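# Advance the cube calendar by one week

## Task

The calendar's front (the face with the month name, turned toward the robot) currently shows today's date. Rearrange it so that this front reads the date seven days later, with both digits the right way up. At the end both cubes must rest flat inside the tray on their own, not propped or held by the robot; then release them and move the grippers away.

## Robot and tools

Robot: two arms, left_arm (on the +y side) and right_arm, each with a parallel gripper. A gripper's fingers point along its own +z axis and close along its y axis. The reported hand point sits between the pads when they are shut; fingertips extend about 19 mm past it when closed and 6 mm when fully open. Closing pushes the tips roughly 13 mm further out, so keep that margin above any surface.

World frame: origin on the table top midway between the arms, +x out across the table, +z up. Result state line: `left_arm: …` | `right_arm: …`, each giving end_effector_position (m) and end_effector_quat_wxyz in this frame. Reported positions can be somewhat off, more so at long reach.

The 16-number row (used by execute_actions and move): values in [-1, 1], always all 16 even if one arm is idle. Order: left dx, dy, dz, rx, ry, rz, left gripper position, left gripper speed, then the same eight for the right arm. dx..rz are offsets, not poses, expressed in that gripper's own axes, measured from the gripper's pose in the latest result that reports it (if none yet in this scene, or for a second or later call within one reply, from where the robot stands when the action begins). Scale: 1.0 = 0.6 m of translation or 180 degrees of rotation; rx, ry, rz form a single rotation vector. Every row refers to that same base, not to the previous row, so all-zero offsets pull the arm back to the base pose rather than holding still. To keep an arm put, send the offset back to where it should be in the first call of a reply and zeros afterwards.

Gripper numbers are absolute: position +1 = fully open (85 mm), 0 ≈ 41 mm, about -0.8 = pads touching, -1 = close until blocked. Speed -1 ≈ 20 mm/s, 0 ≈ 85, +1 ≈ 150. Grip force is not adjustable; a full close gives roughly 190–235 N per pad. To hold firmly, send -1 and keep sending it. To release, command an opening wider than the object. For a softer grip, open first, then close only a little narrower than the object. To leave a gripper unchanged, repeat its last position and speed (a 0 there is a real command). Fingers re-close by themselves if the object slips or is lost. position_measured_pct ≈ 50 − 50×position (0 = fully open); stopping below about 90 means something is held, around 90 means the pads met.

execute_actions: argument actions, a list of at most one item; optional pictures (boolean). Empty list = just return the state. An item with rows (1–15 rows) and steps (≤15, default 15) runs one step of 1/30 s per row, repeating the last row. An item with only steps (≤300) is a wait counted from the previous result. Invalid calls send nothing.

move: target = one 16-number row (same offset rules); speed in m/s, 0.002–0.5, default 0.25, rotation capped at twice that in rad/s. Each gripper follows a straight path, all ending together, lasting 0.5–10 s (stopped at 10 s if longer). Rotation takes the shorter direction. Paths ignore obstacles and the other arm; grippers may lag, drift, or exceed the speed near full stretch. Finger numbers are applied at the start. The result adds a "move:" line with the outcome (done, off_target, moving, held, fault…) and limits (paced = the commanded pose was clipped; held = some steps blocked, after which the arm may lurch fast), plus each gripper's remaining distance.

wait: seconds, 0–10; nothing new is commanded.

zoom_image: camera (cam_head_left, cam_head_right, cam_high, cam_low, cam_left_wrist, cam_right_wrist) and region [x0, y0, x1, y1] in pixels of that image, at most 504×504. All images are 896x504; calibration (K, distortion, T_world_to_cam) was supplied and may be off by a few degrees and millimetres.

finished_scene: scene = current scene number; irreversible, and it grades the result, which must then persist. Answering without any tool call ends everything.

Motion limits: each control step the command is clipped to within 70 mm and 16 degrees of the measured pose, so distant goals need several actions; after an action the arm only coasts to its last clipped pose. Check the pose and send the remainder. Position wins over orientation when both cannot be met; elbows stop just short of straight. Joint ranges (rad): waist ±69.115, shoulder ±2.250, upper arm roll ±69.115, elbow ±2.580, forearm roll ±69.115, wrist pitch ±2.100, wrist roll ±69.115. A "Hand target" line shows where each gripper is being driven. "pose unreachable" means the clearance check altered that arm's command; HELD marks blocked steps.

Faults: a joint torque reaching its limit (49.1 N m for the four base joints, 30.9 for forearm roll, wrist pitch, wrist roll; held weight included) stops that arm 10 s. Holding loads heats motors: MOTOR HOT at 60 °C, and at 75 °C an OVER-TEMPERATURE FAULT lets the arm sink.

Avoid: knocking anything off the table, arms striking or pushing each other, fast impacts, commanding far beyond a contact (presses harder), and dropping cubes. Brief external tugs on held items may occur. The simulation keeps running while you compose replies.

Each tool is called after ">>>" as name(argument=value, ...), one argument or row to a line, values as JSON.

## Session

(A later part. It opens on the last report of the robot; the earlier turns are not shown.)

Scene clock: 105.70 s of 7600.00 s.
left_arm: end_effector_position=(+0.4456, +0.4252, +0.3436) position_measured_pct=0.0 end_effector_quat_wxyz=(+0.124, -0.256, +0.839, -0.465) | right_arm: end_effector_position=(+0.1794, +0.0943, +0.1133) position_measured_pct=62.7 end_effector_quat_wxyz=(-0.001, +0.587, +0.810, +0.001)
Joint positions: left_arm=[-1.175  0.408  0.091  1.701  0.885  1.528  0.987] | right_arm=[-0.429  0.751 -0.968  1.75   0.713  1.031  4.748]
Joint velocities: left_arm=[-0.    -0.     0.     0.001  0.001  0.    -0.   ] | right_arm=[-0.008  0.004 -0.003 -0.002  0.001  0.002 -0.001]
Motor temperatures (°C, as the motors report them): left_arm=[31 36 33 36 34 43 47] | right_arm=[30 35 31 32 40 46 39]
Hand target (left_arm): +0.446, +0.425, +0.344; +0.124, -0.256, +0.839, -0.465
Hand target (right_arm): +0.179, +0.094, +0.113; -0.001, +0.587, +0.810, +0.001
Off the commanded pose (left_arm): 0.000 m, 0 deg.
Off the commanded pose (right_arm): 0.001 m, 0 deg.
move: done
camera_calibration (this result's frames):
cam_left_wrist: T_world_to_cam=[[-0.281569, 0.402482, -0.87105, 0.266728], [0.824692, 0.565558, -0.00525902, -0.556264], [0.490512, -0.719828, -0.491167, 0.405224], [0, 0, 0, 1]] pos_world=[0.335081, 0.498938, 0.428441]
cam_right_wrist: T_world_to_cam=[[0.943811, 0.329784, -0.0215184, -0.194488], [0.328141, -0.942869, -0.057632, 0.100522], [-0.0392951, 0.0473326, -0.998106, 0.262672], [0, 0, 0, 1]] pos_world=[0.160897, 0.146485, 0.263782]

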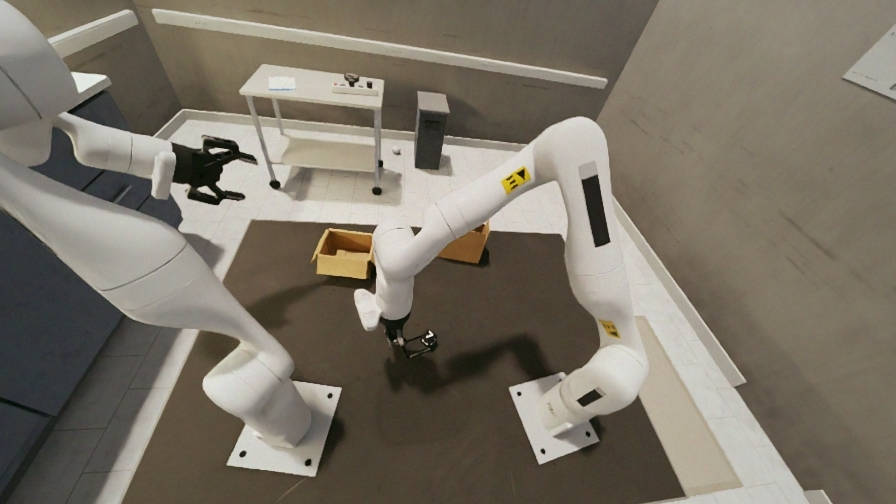

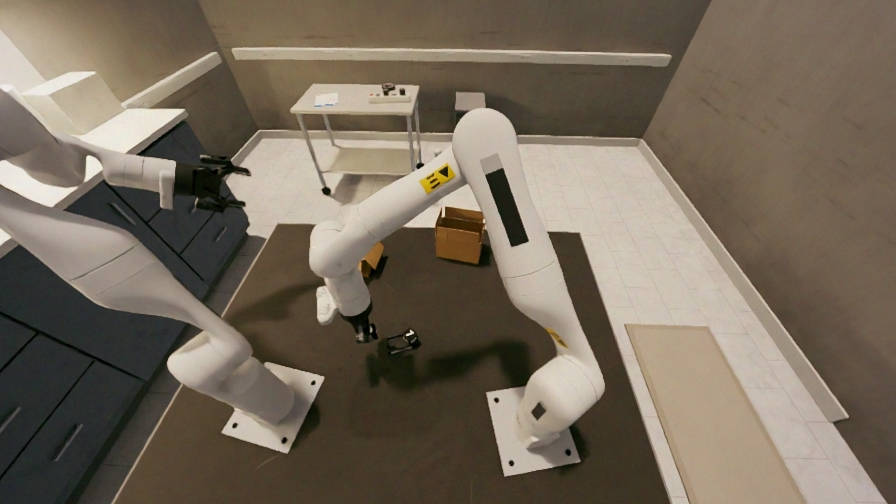

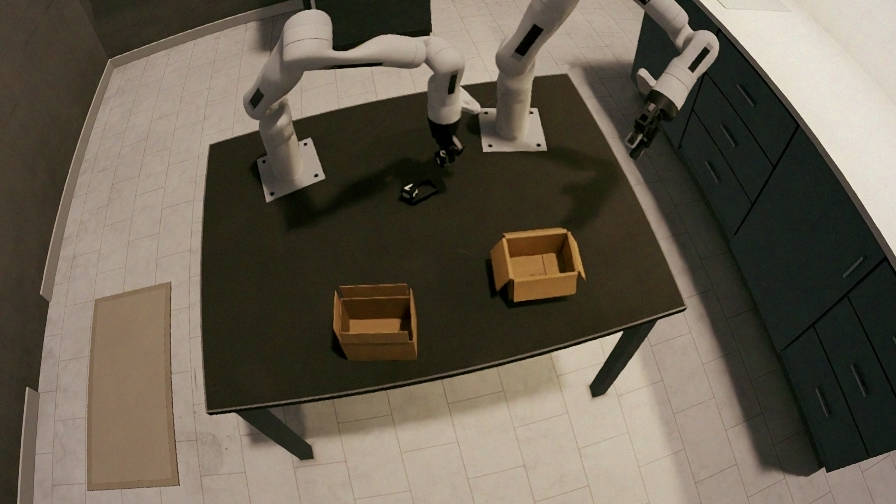

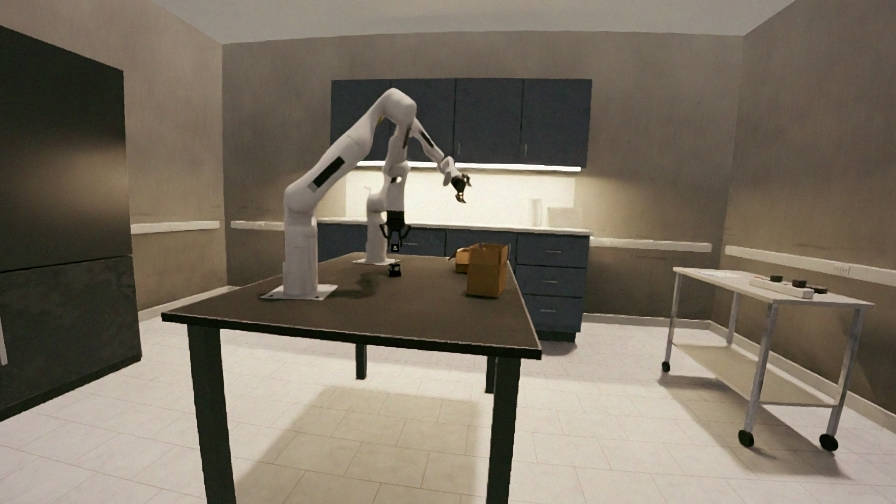

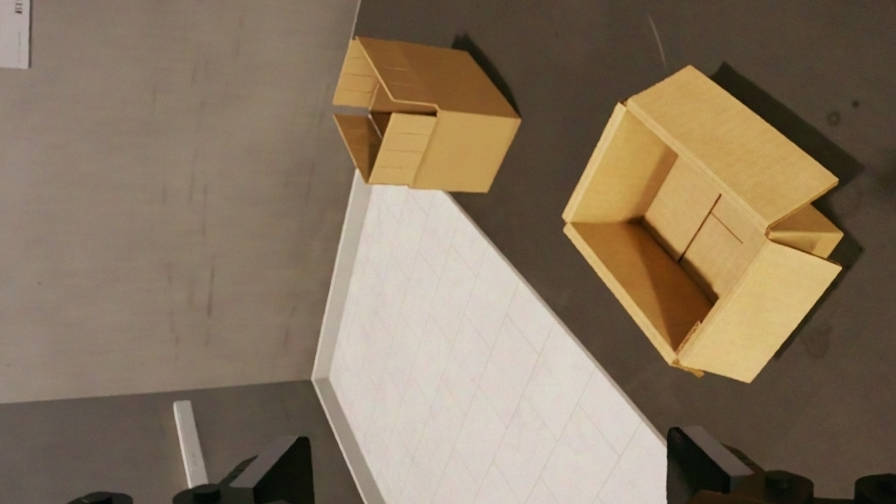

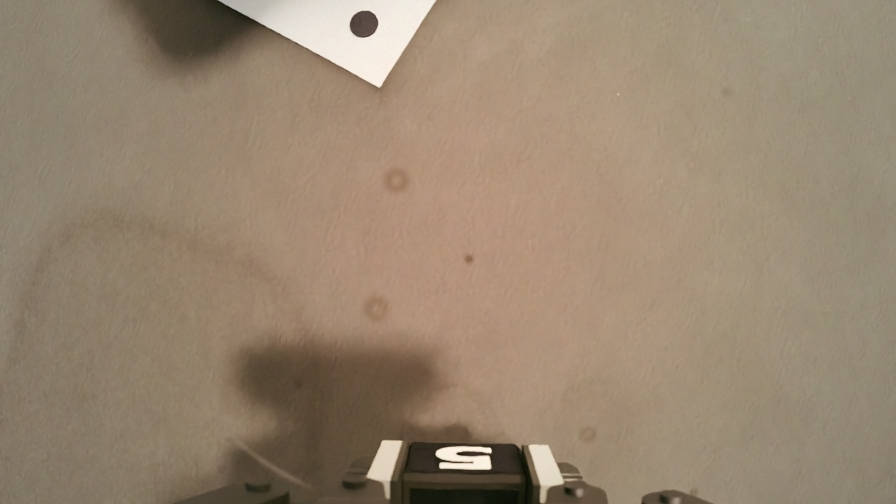

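>>> move(
  target=[0,0,0,0,0,0,1,0, -0.086,0,0.052,0,0,0,-1,-0.3],
  speed=0.08,
)

Scene clock: 118.00 s of 7600.00 s.
left_arm: end_effector_position=(+0.4456, +0.4252, +0.3436) position_measured_pct=0.0 end_effector_quat_wxyz=(+0.124, -0.256, +0.839, -0.465) | right_arm: end_effector_position=(+0.1952, +0.0455, +0.0818) position_measured_pct=62.7 end_effector_quat_wxyz=(-0.001, +0.587, +0.810, +0.001)
Joint positions: left_arm=[-1.175  0.408  0.091  1.701  0.885  1.528  0.987] | right_arm=[-0.335  0.744 -0.944  1.909  0.773  0.901  4.739]
Joint velocities: left_arm=[-0. -0. -0. -0. -0.  0. -0.] | right_arm=[ 0.004 -0.002  0.001  0.001 -0.001 -0.001  0.001]
Motor temperatures (°C, as the motors report them): left_arm=[31 36 33 36 34 43 47] | right_arm=[30 35 31 32 40 46 39]
Hand target (left_arm): +0.446, +0.425, +0.344; +0.124, -0.256, +0.839, -0.465
Hand target (right_arm): +0.195, +0.045, +0.082; -0.001, +0.587, +0.810, +0.001
Off the commanded pose (left_arm): 0.000 m, 0 deg.
Off the commanded pose (right_arm): 0.000 m, 0 deg.
After step 100, 7.93 s passed at rest.
move: done
camera_calibration (this result's frames):
cam_left_wrist: T_world_to_cam=[[-0.281568, 0.402481, -0.87105, 0.266728], [0.824691, 0.565558, -0.00525861, -0.556265], [0.490513, -0.719828, -0.491166, 0.405223], [0, 0, 0, 1]] pos_world=[0.335081, 0.498938, 0.42844]
cam_right_wrist: T_world_to_cam=[[0.94353, 0.330572, -0.0217398, -0.193946], [0.328917, -0.942598, -0.0576393, 0.0473428], [-0.0395458, 0.0472338, -0.998101, 0.234203], [0, 0, 0, 1]] pos_world=[0.176683, 0.0976759, 0.232271]

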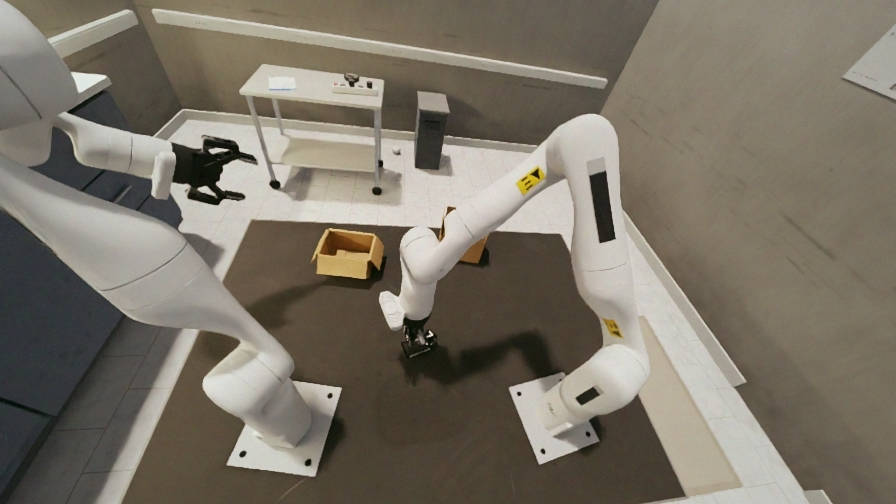

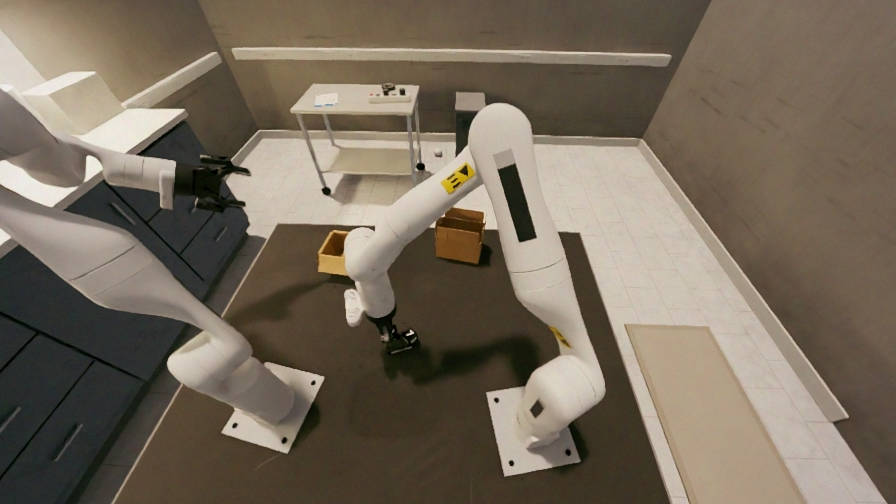

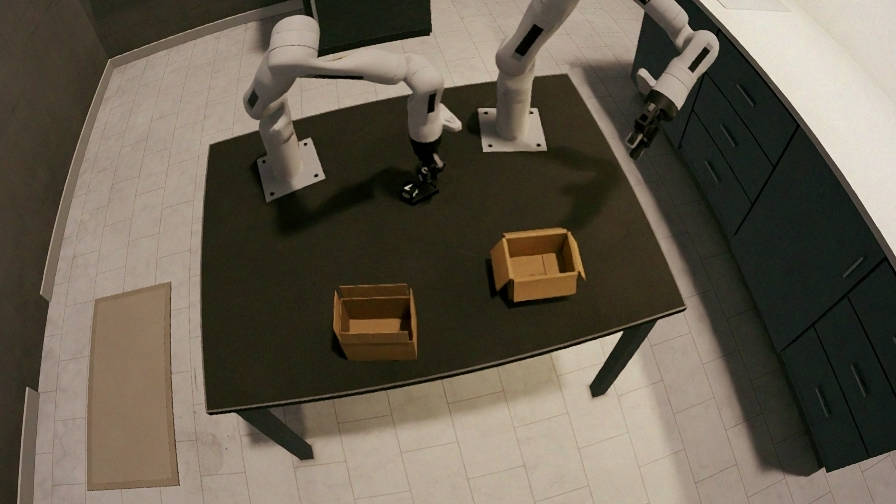

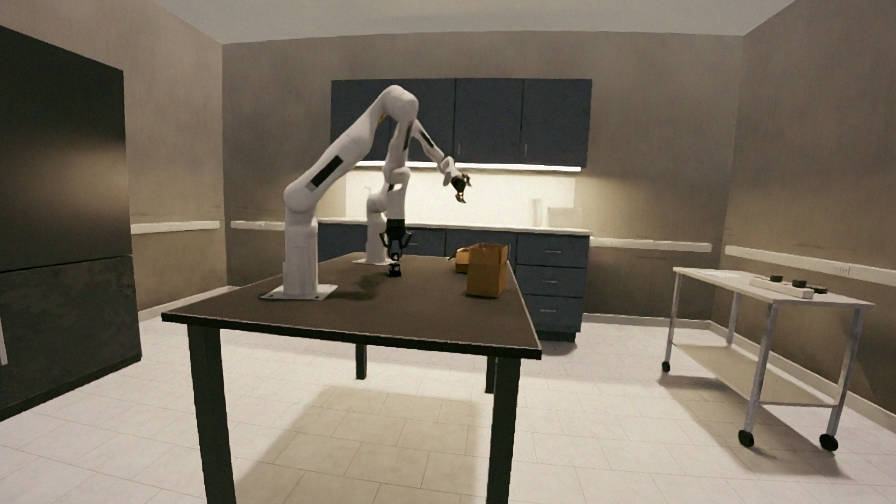

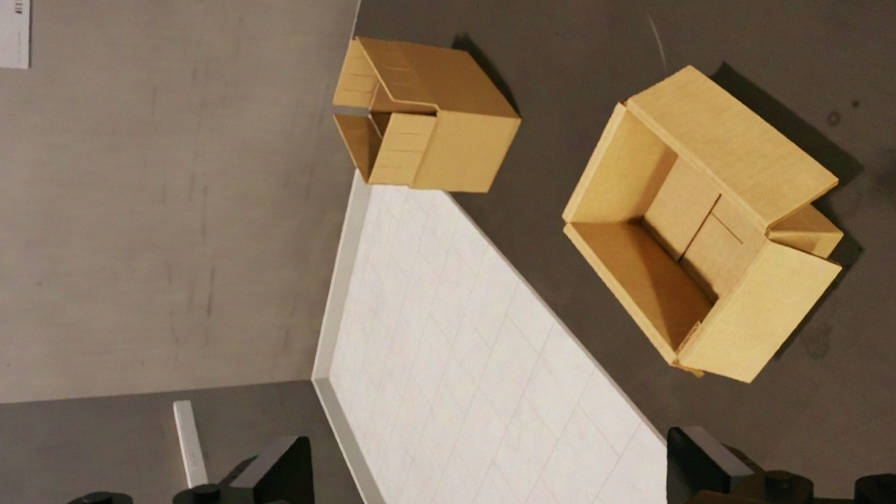

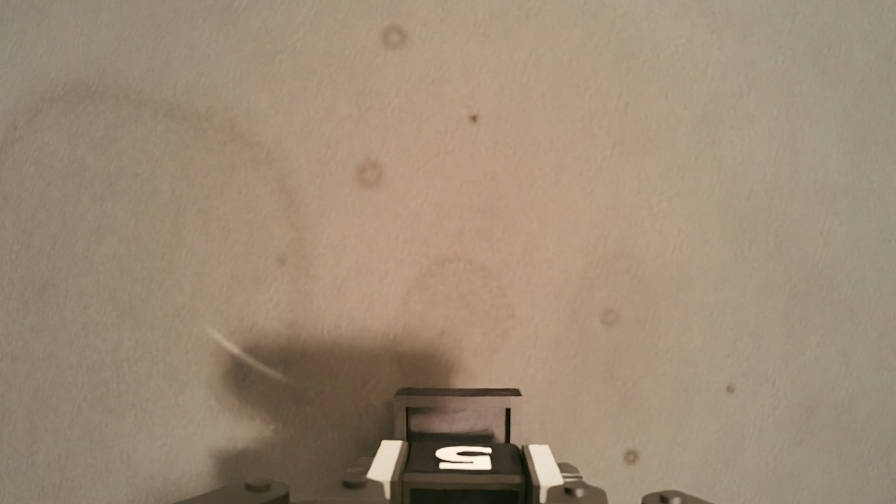

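>>> execute_actions(
  actions=[],
)

Scene clock: 122.73 s of 7600.00 s.
left_arm: end_effector_position=(+0.4456, +0.4252, +0.3436) position_measured_pct=0.0 end_effector_quat_wxyz=(+0.124, -0.256, +0.839, -0.465) | right_arm: end_effector_position=(+0.1954, +0.0454, +0.0818) position_measured_pct=62.7 end_effector_quat_wxyz=(-0.001, +0.587, +0.810, +0.001)
Joint positions: left_arm=[-1.175  0.408  0.091  1.701  0.885  1.528  0.987] | right_arm=[-0.334  0.743 -0.944  1.909  0.773  0.901  4.739]
Joint velocities: left_arm=[-0.    -0.    -0.001  0.001 -0.001 -0.001 -0.   ] | right_arm=[-0.     0.    -0.001  0.    -0.     0.001  0.   ]
Motor temperatures (°C, as the motors report them): left_arm=[31 36 33 36 34 43 47] | right_arm=[30 35 31 32 40 46 39]
Hand target (left_arm): +0.446, +0.425, +0.344; +0.124, -0.256, +0.839, -0.465
Hand target (right_arm): +0.195, +0.045, +0.082; -0.001, +0.587, +0.810, +0.001
Off the commanded pose (left_arm): 0.000 m, 0 deg.
Off the commanded pose (right_arm): 0.000 m, 0 deg.
Steps of this call (steps 1 to 90: nothing new was sent; then 1.73 s passed at rest). Readings (end_effector_position | what the end effector reports):
1: left_arm (+0.4456, +0.4252, +0.3436) | right_arm (+0.1953, +0.0455, +0.0818) | left_arm position_measured_pct=0.0 | right_arm position_measured_pct=62.7
2: left_arm (+0.4456, +0.4252, +0.3436) | right_arm (+0.1953, +0.0454, +0.0818) | left_arm position_measured_pct=0.0 | right_arm position_measured_pct=62.7
4: left_arm (+0.4456, +0.4252, +0.3436) | right_arm (+0.1954, +0.0454, +0.0818) | left_arm position_measured_pct=0.0 | right_arm position_measured_pct=62.7
8: left_arm (+0.4456, +0.4252, +0.3436) | right_arm (+0.1954, +0.0454, +0.0818) | left_arm position_measured_pct=0.0 | right_arm position_measured_pct=62.7
90: the state above
camera_calibration (this result's frames):
cam_left_wrist: T_world_to_cam=[[-0.281569, 0.402481, -0.87105, 0.266728], [0.824691, 0.565559, -0.00525836, -0.556265], [0.490514, -0.719828, -0.491166, 0.405223], [0, 0, 0, 1]] pos_world=[0.335081, 0.498939, 0.42844]
cam_right_wrist: T_world_to_cam=[[0.943687, 0.330131, -0.0216422, -0.194109], [0.328482, -0.94275, -0.0576373, 0.0472718], [-0.039431, 0.0472825, -0.998103, 0.234226], [0, 0, 0, 1]] pos_world=[0.176886, 0.0975722, 0.232305]

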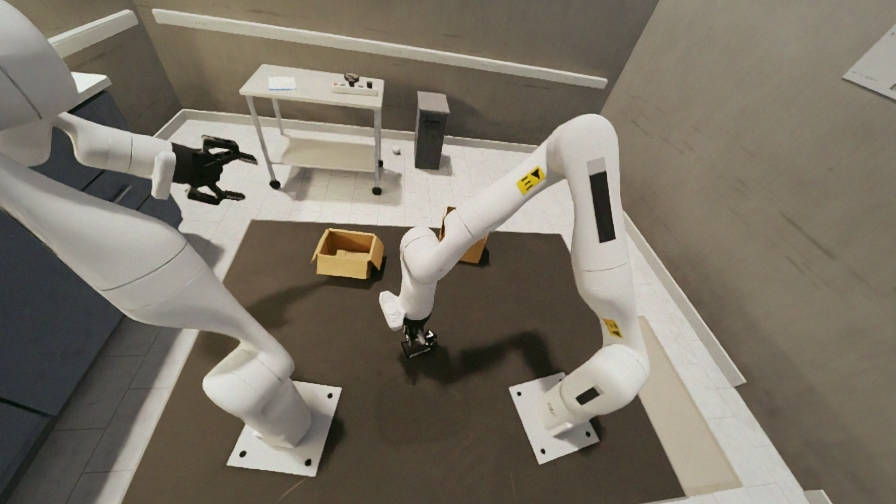

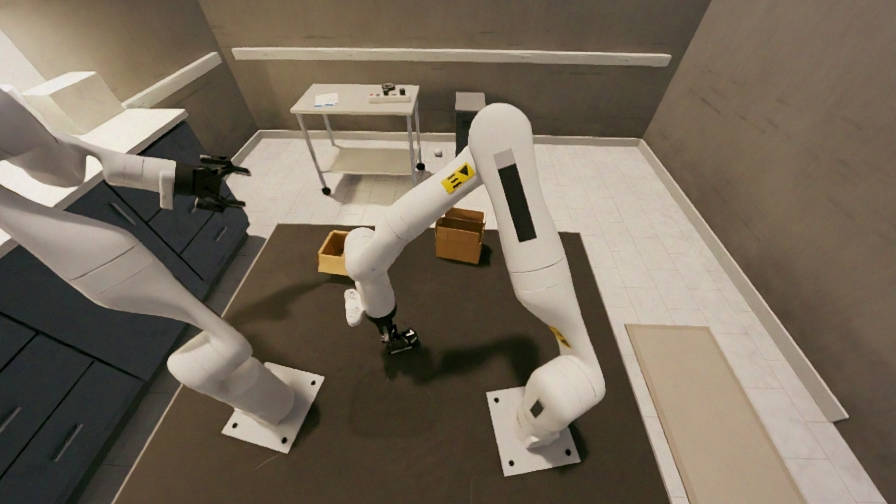

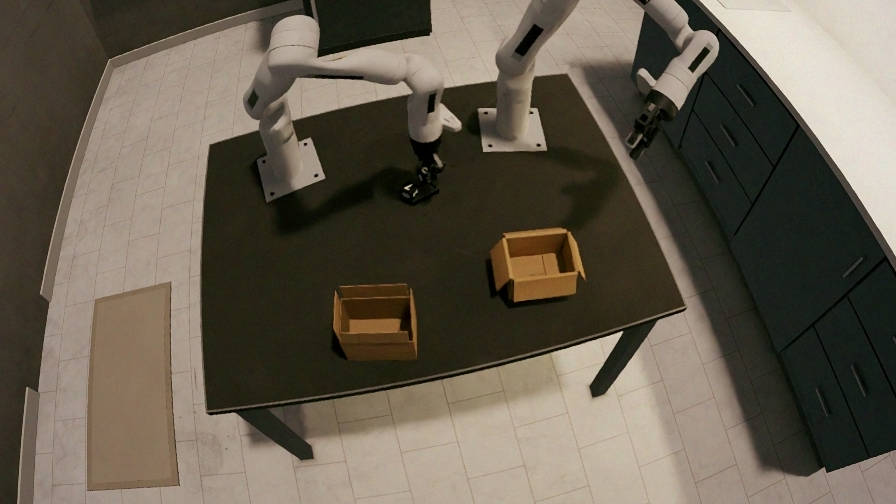

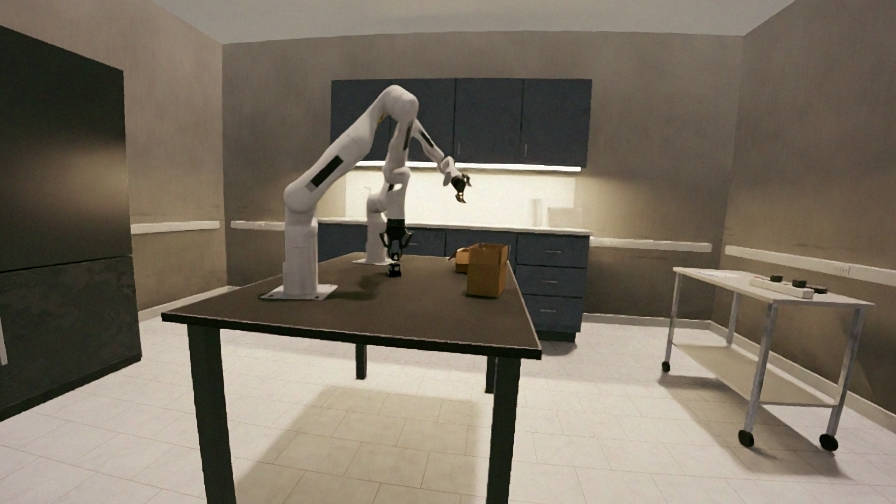

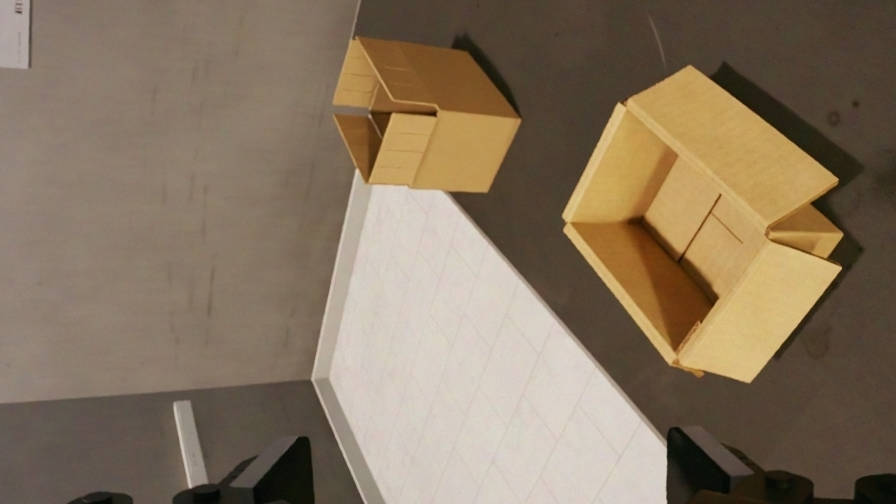

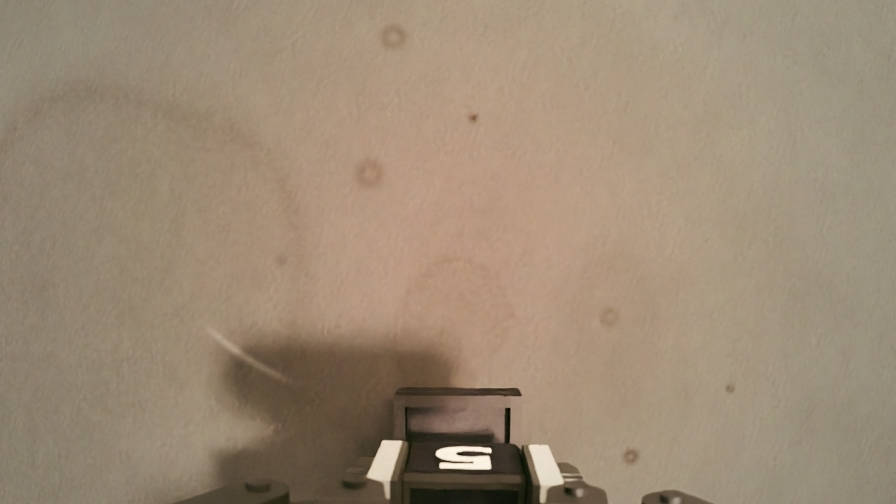

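>>> move(
  target=[0,0,0,0,0,0,1,0,0,0,0.04,0,0,0,-1,-0.3],
  speed=0.03,
)

>>> zoom_image(
  camera="cam_high",
  region=[380,150,470,220],
)

Scene clock: 125.90 s of 7600.00 s.
left_arm: end_effector_position=(+0.4456, +0.4252, +0.3436) position_measured_pct=0.0 end_effector_quat_wxyz=(+0.124, -0.256, +0.839, -0.465) | right_arm: end_effector_position=(+0.1955, +0.0455, +0.0578) position_measured_pct=62.7 end_effector_quat_wxyz=(-0.001, +0.587, +0.810, +0.001)
Joint positions: left_arm=[-1.175  0.408  0.091  1.701  0.885  1.528  0.987] | right_arm=[-0.362  0.783 -0.902  1.928  0.827  0.85   4.697]
Joint velocities: left_arm=[-0.001  0.001  0.    -0.001 -0.     0.001 -0.001] | right_arm=[-0.002  0.002 -0.001  0.    -0.     0.    -0.   ]
Motor temperatures (°C, as the motors report them): left_arm=[31 36 33 36 34 43 47] | right_arm=[30 35 31 32 40 46 39]
Hand target (left_arm): +0.446, +0.425, +0.344; +0.124, -0.256, +0.839, -0.465
Hand target (right_arm): +0.195, +0.045, +0.058; -0.001, +0.587, +0.810, +0.001
Off the commanded pose (left_arm): 0.000 m, 0 deg.
Off the commanded pose (right_arm): 0.000 m, 0 deg.
move: done
camera_calibration (this result's frames):
cam_left_wrist: T_world_to_cam=[[-0.281568, 0.402481, -0.87105, 0.266728], [0.824691, 0.565559, -0.00525776, -0.556266], [0.490514, -0.719827, -0.491166, 0.405223], [0, 0, 0, 1]] pos_world=[0.335082, 0.498939, 0.42844]
cam_right_wrist: T_world_to_cam=[[0.943722, 0.330054, -0.0212688, -0.194738], [0.328424, -0.942773, -0.0575991, 0.0459482], [-0.0390624, 0.0473724, -0.998113, 0.210208], [0, 0, 0, 1]] pos_world=[0.176899, 0.0976346, 0.208316]

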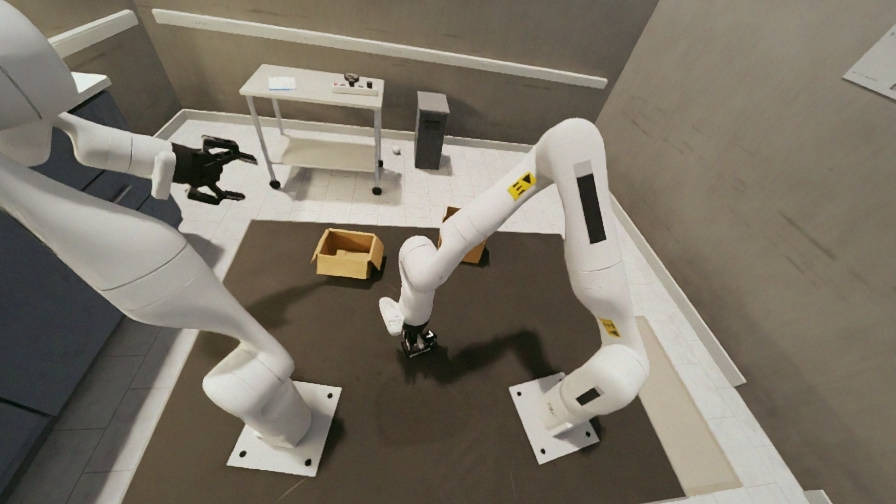

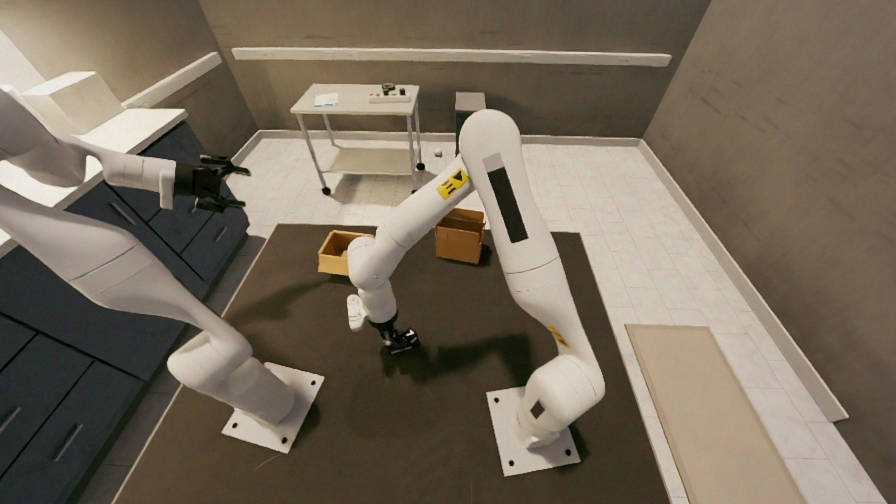

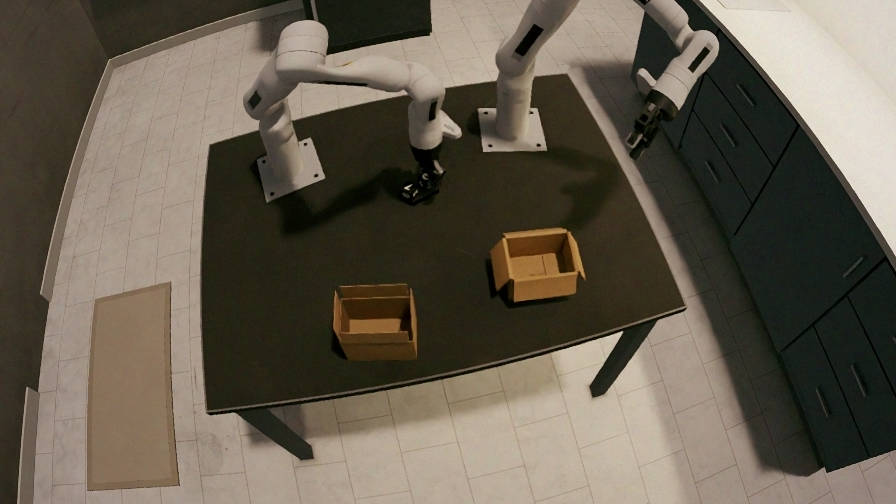

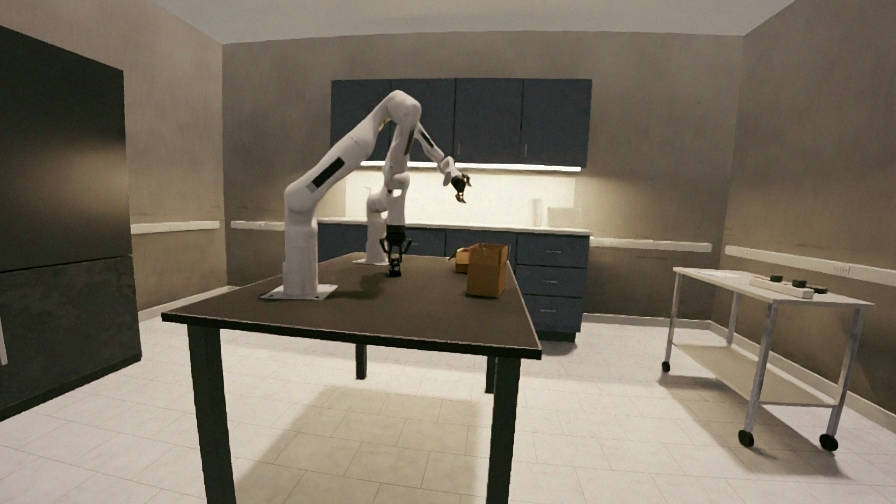

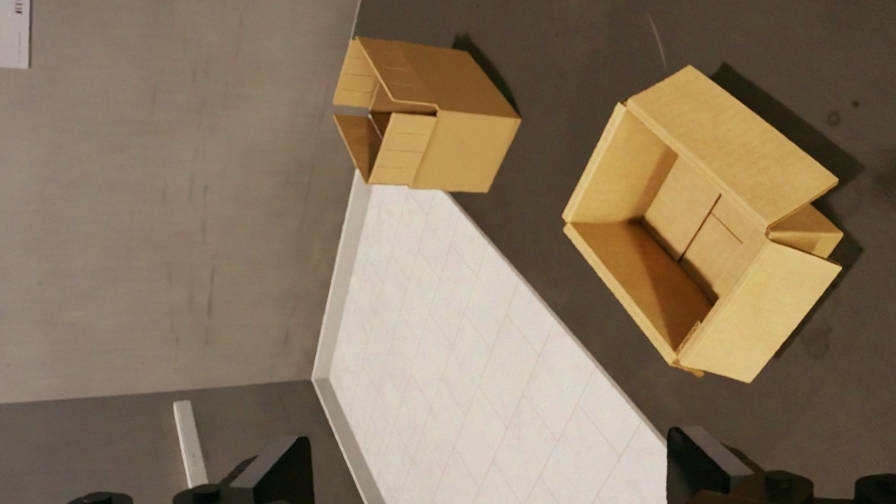

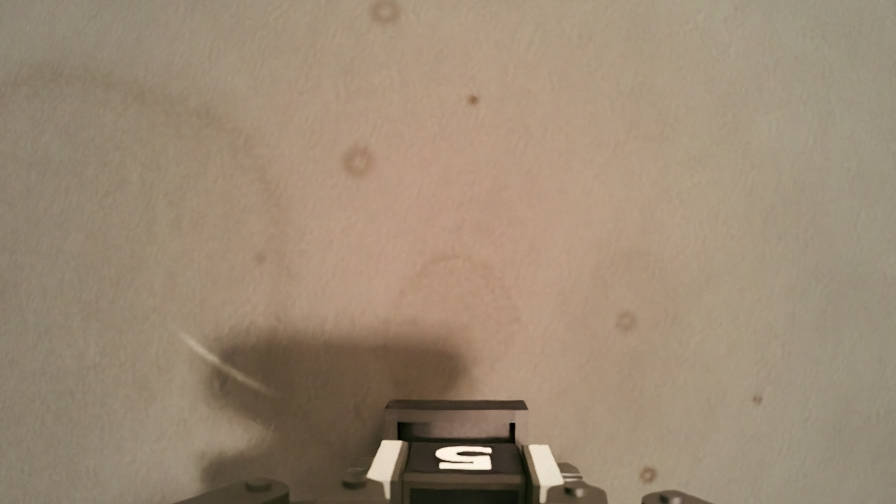

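Region (380, 150, 470, 220) of cam_high's 896x504 image, scaled by 5.600, with more detail than that image has.

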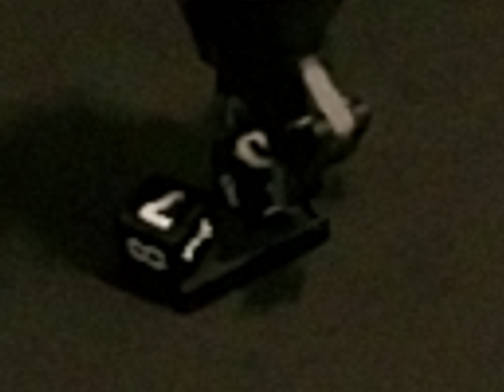

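>>> move(
  target=[0,0,0,0,0,0,1,0,0,0,0.036,0,0,0,-1,-0.3],
  speed=0.02,
)

>>> zoom_image(
  camera="cam_high",
  region=[380,150,470,220],
)

Scene clock: 129.80 s of 7600.00 s.
left_arm: end_effector_position=(+0.4456, +0.4252, +0.3436) position_measured_pct=0.0 end_effector_quat_wxyz=(+0.124, -0.256, +0.839, -0.465) | right_arm: end_effector_position=(+0.1955, +0.0460, +0.0381) position_measured_pct=62.7 end_effector_quat_wxyz=(-0.000, +0.586, +0.810, +0.003)
Joint positions: left_arm=[-1.175  0.408  0.091  1.701  0.885  1.528  0.987] | right_arm=[-0.386  0.816 -0.865  1.942  0.877  0.807  4.657]
Joint velocities: left_arm=[ 0.    -0.001  0.     0.001 -0.    -0.001  0.   ] | right_arm=[-0.001  0.001 -0.002  0.     0.002  0.001 -0.002]
Motor temperatures (°C, as the motors report them): left_arm=[31 36 33 36 34 43 47] | right_arm=[30 35 31 32 40 46 39]
Hand target (left_arm): +0.446, +0.425, +0.344; +0.124, -0.256, +0.839, -0.465
Hand target (right_arm): +0.195, +0.046, +0.036; -0.001, +0.587, +0.810, +0.001
Off the commanded pose (left_arm): 0.000 m, 0 deg.
Off the commanded pose (right_arm): 0.002 m, 0 deg.
move: done
camera_calibration (this result's frames):
cam_left_wrist: T_world_to_cam=[[-0.281568, 0.402481, -0.87105, 0.266727], [0.82469, 0.56556, -0.00525714, -0.556268], [0.490516, -0.719827, -0.491166, 0.405222], [0, 0, 0, 1]] pos_world=[0.335083, 0.49894, 0.42844]
cam_right_wrist: T_world_to_cam=[[0.943544, 0.330748, -0.0181723, -0.19545], [0.329248, -0.942456, -0.0580777, 0.0451225], [-0.0363357, 0.0488157, -0.998147, 0.189862], [0, 0, 0, 1]] pos_world=[0.176458, 0.0979023, 0.188579]

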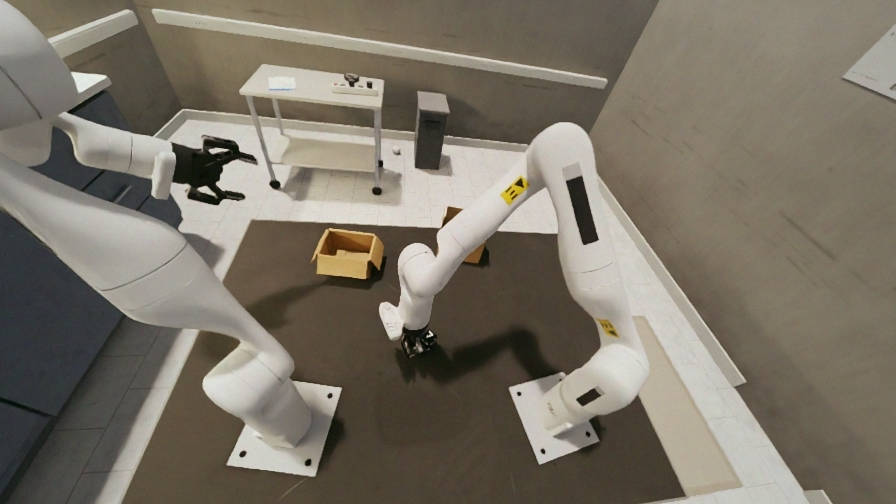

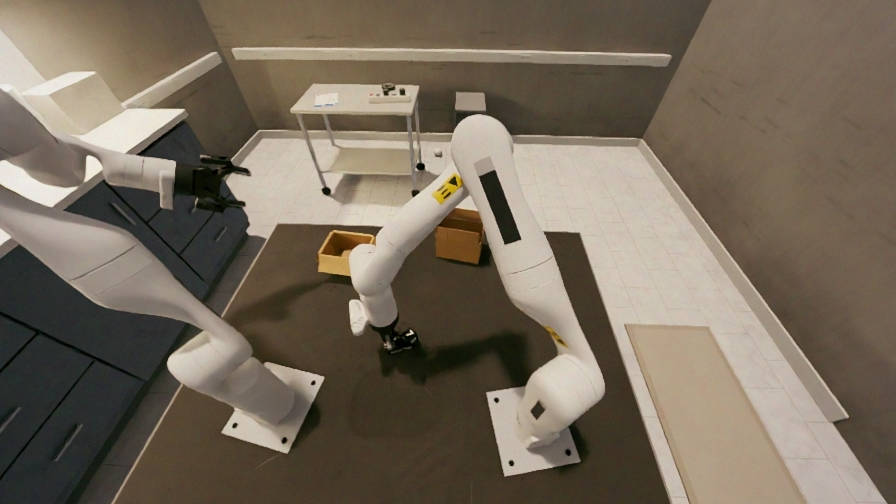

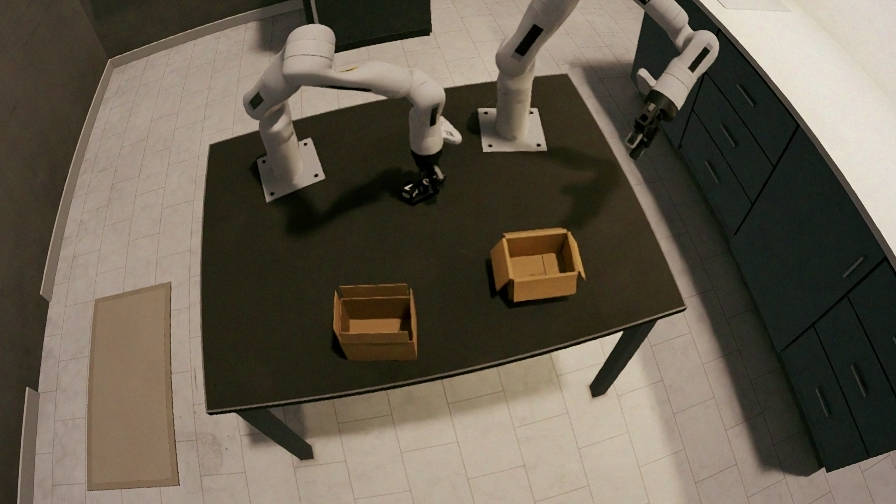

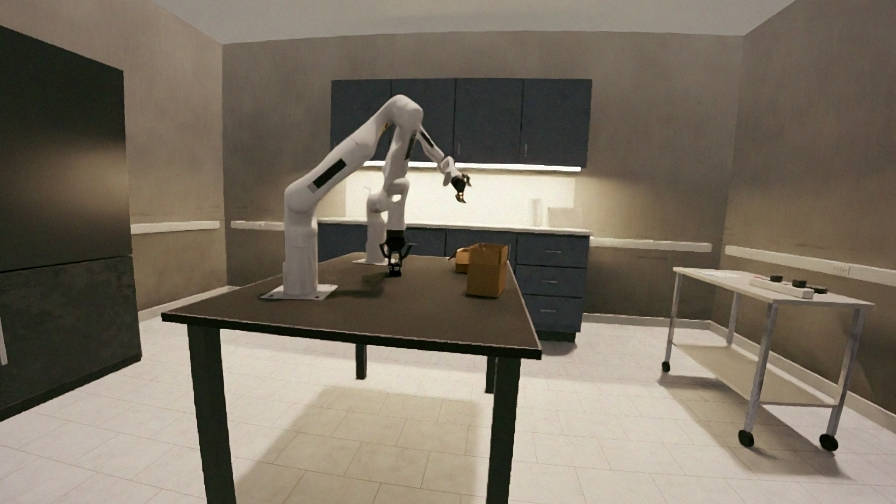

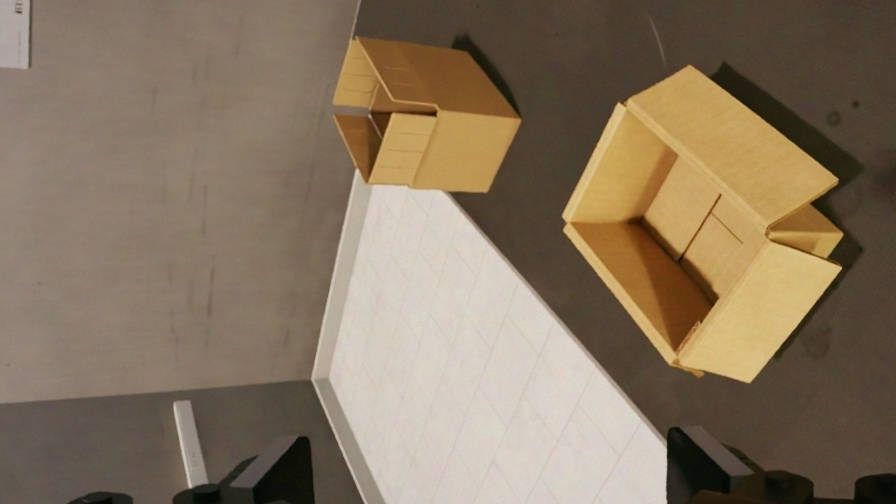

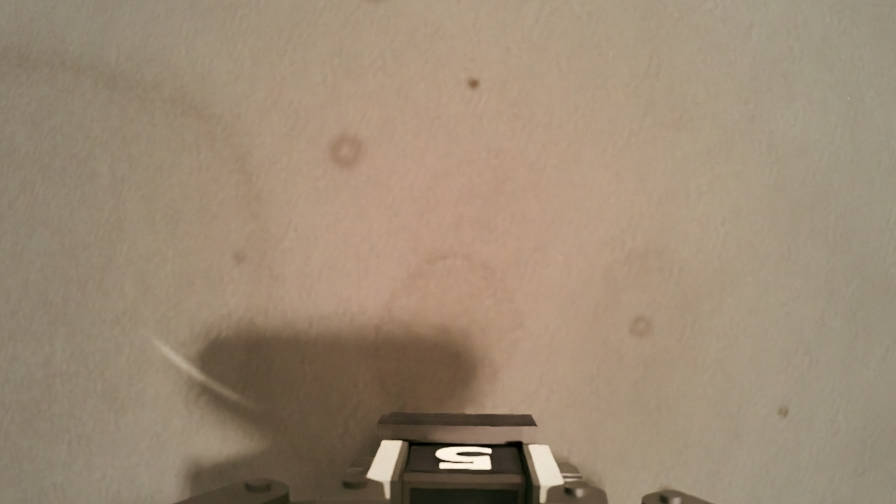

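Region (380, 150, 470, 220) of cam_high's 896x504 image, scaled by 5.600, with more detail than that image has.

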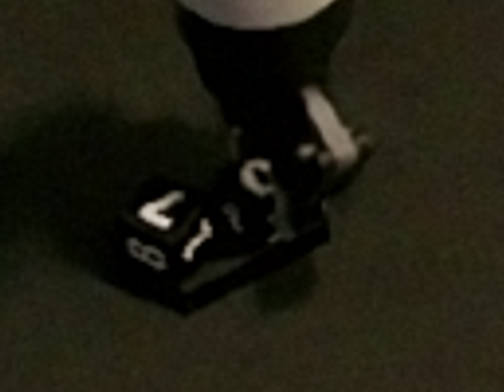

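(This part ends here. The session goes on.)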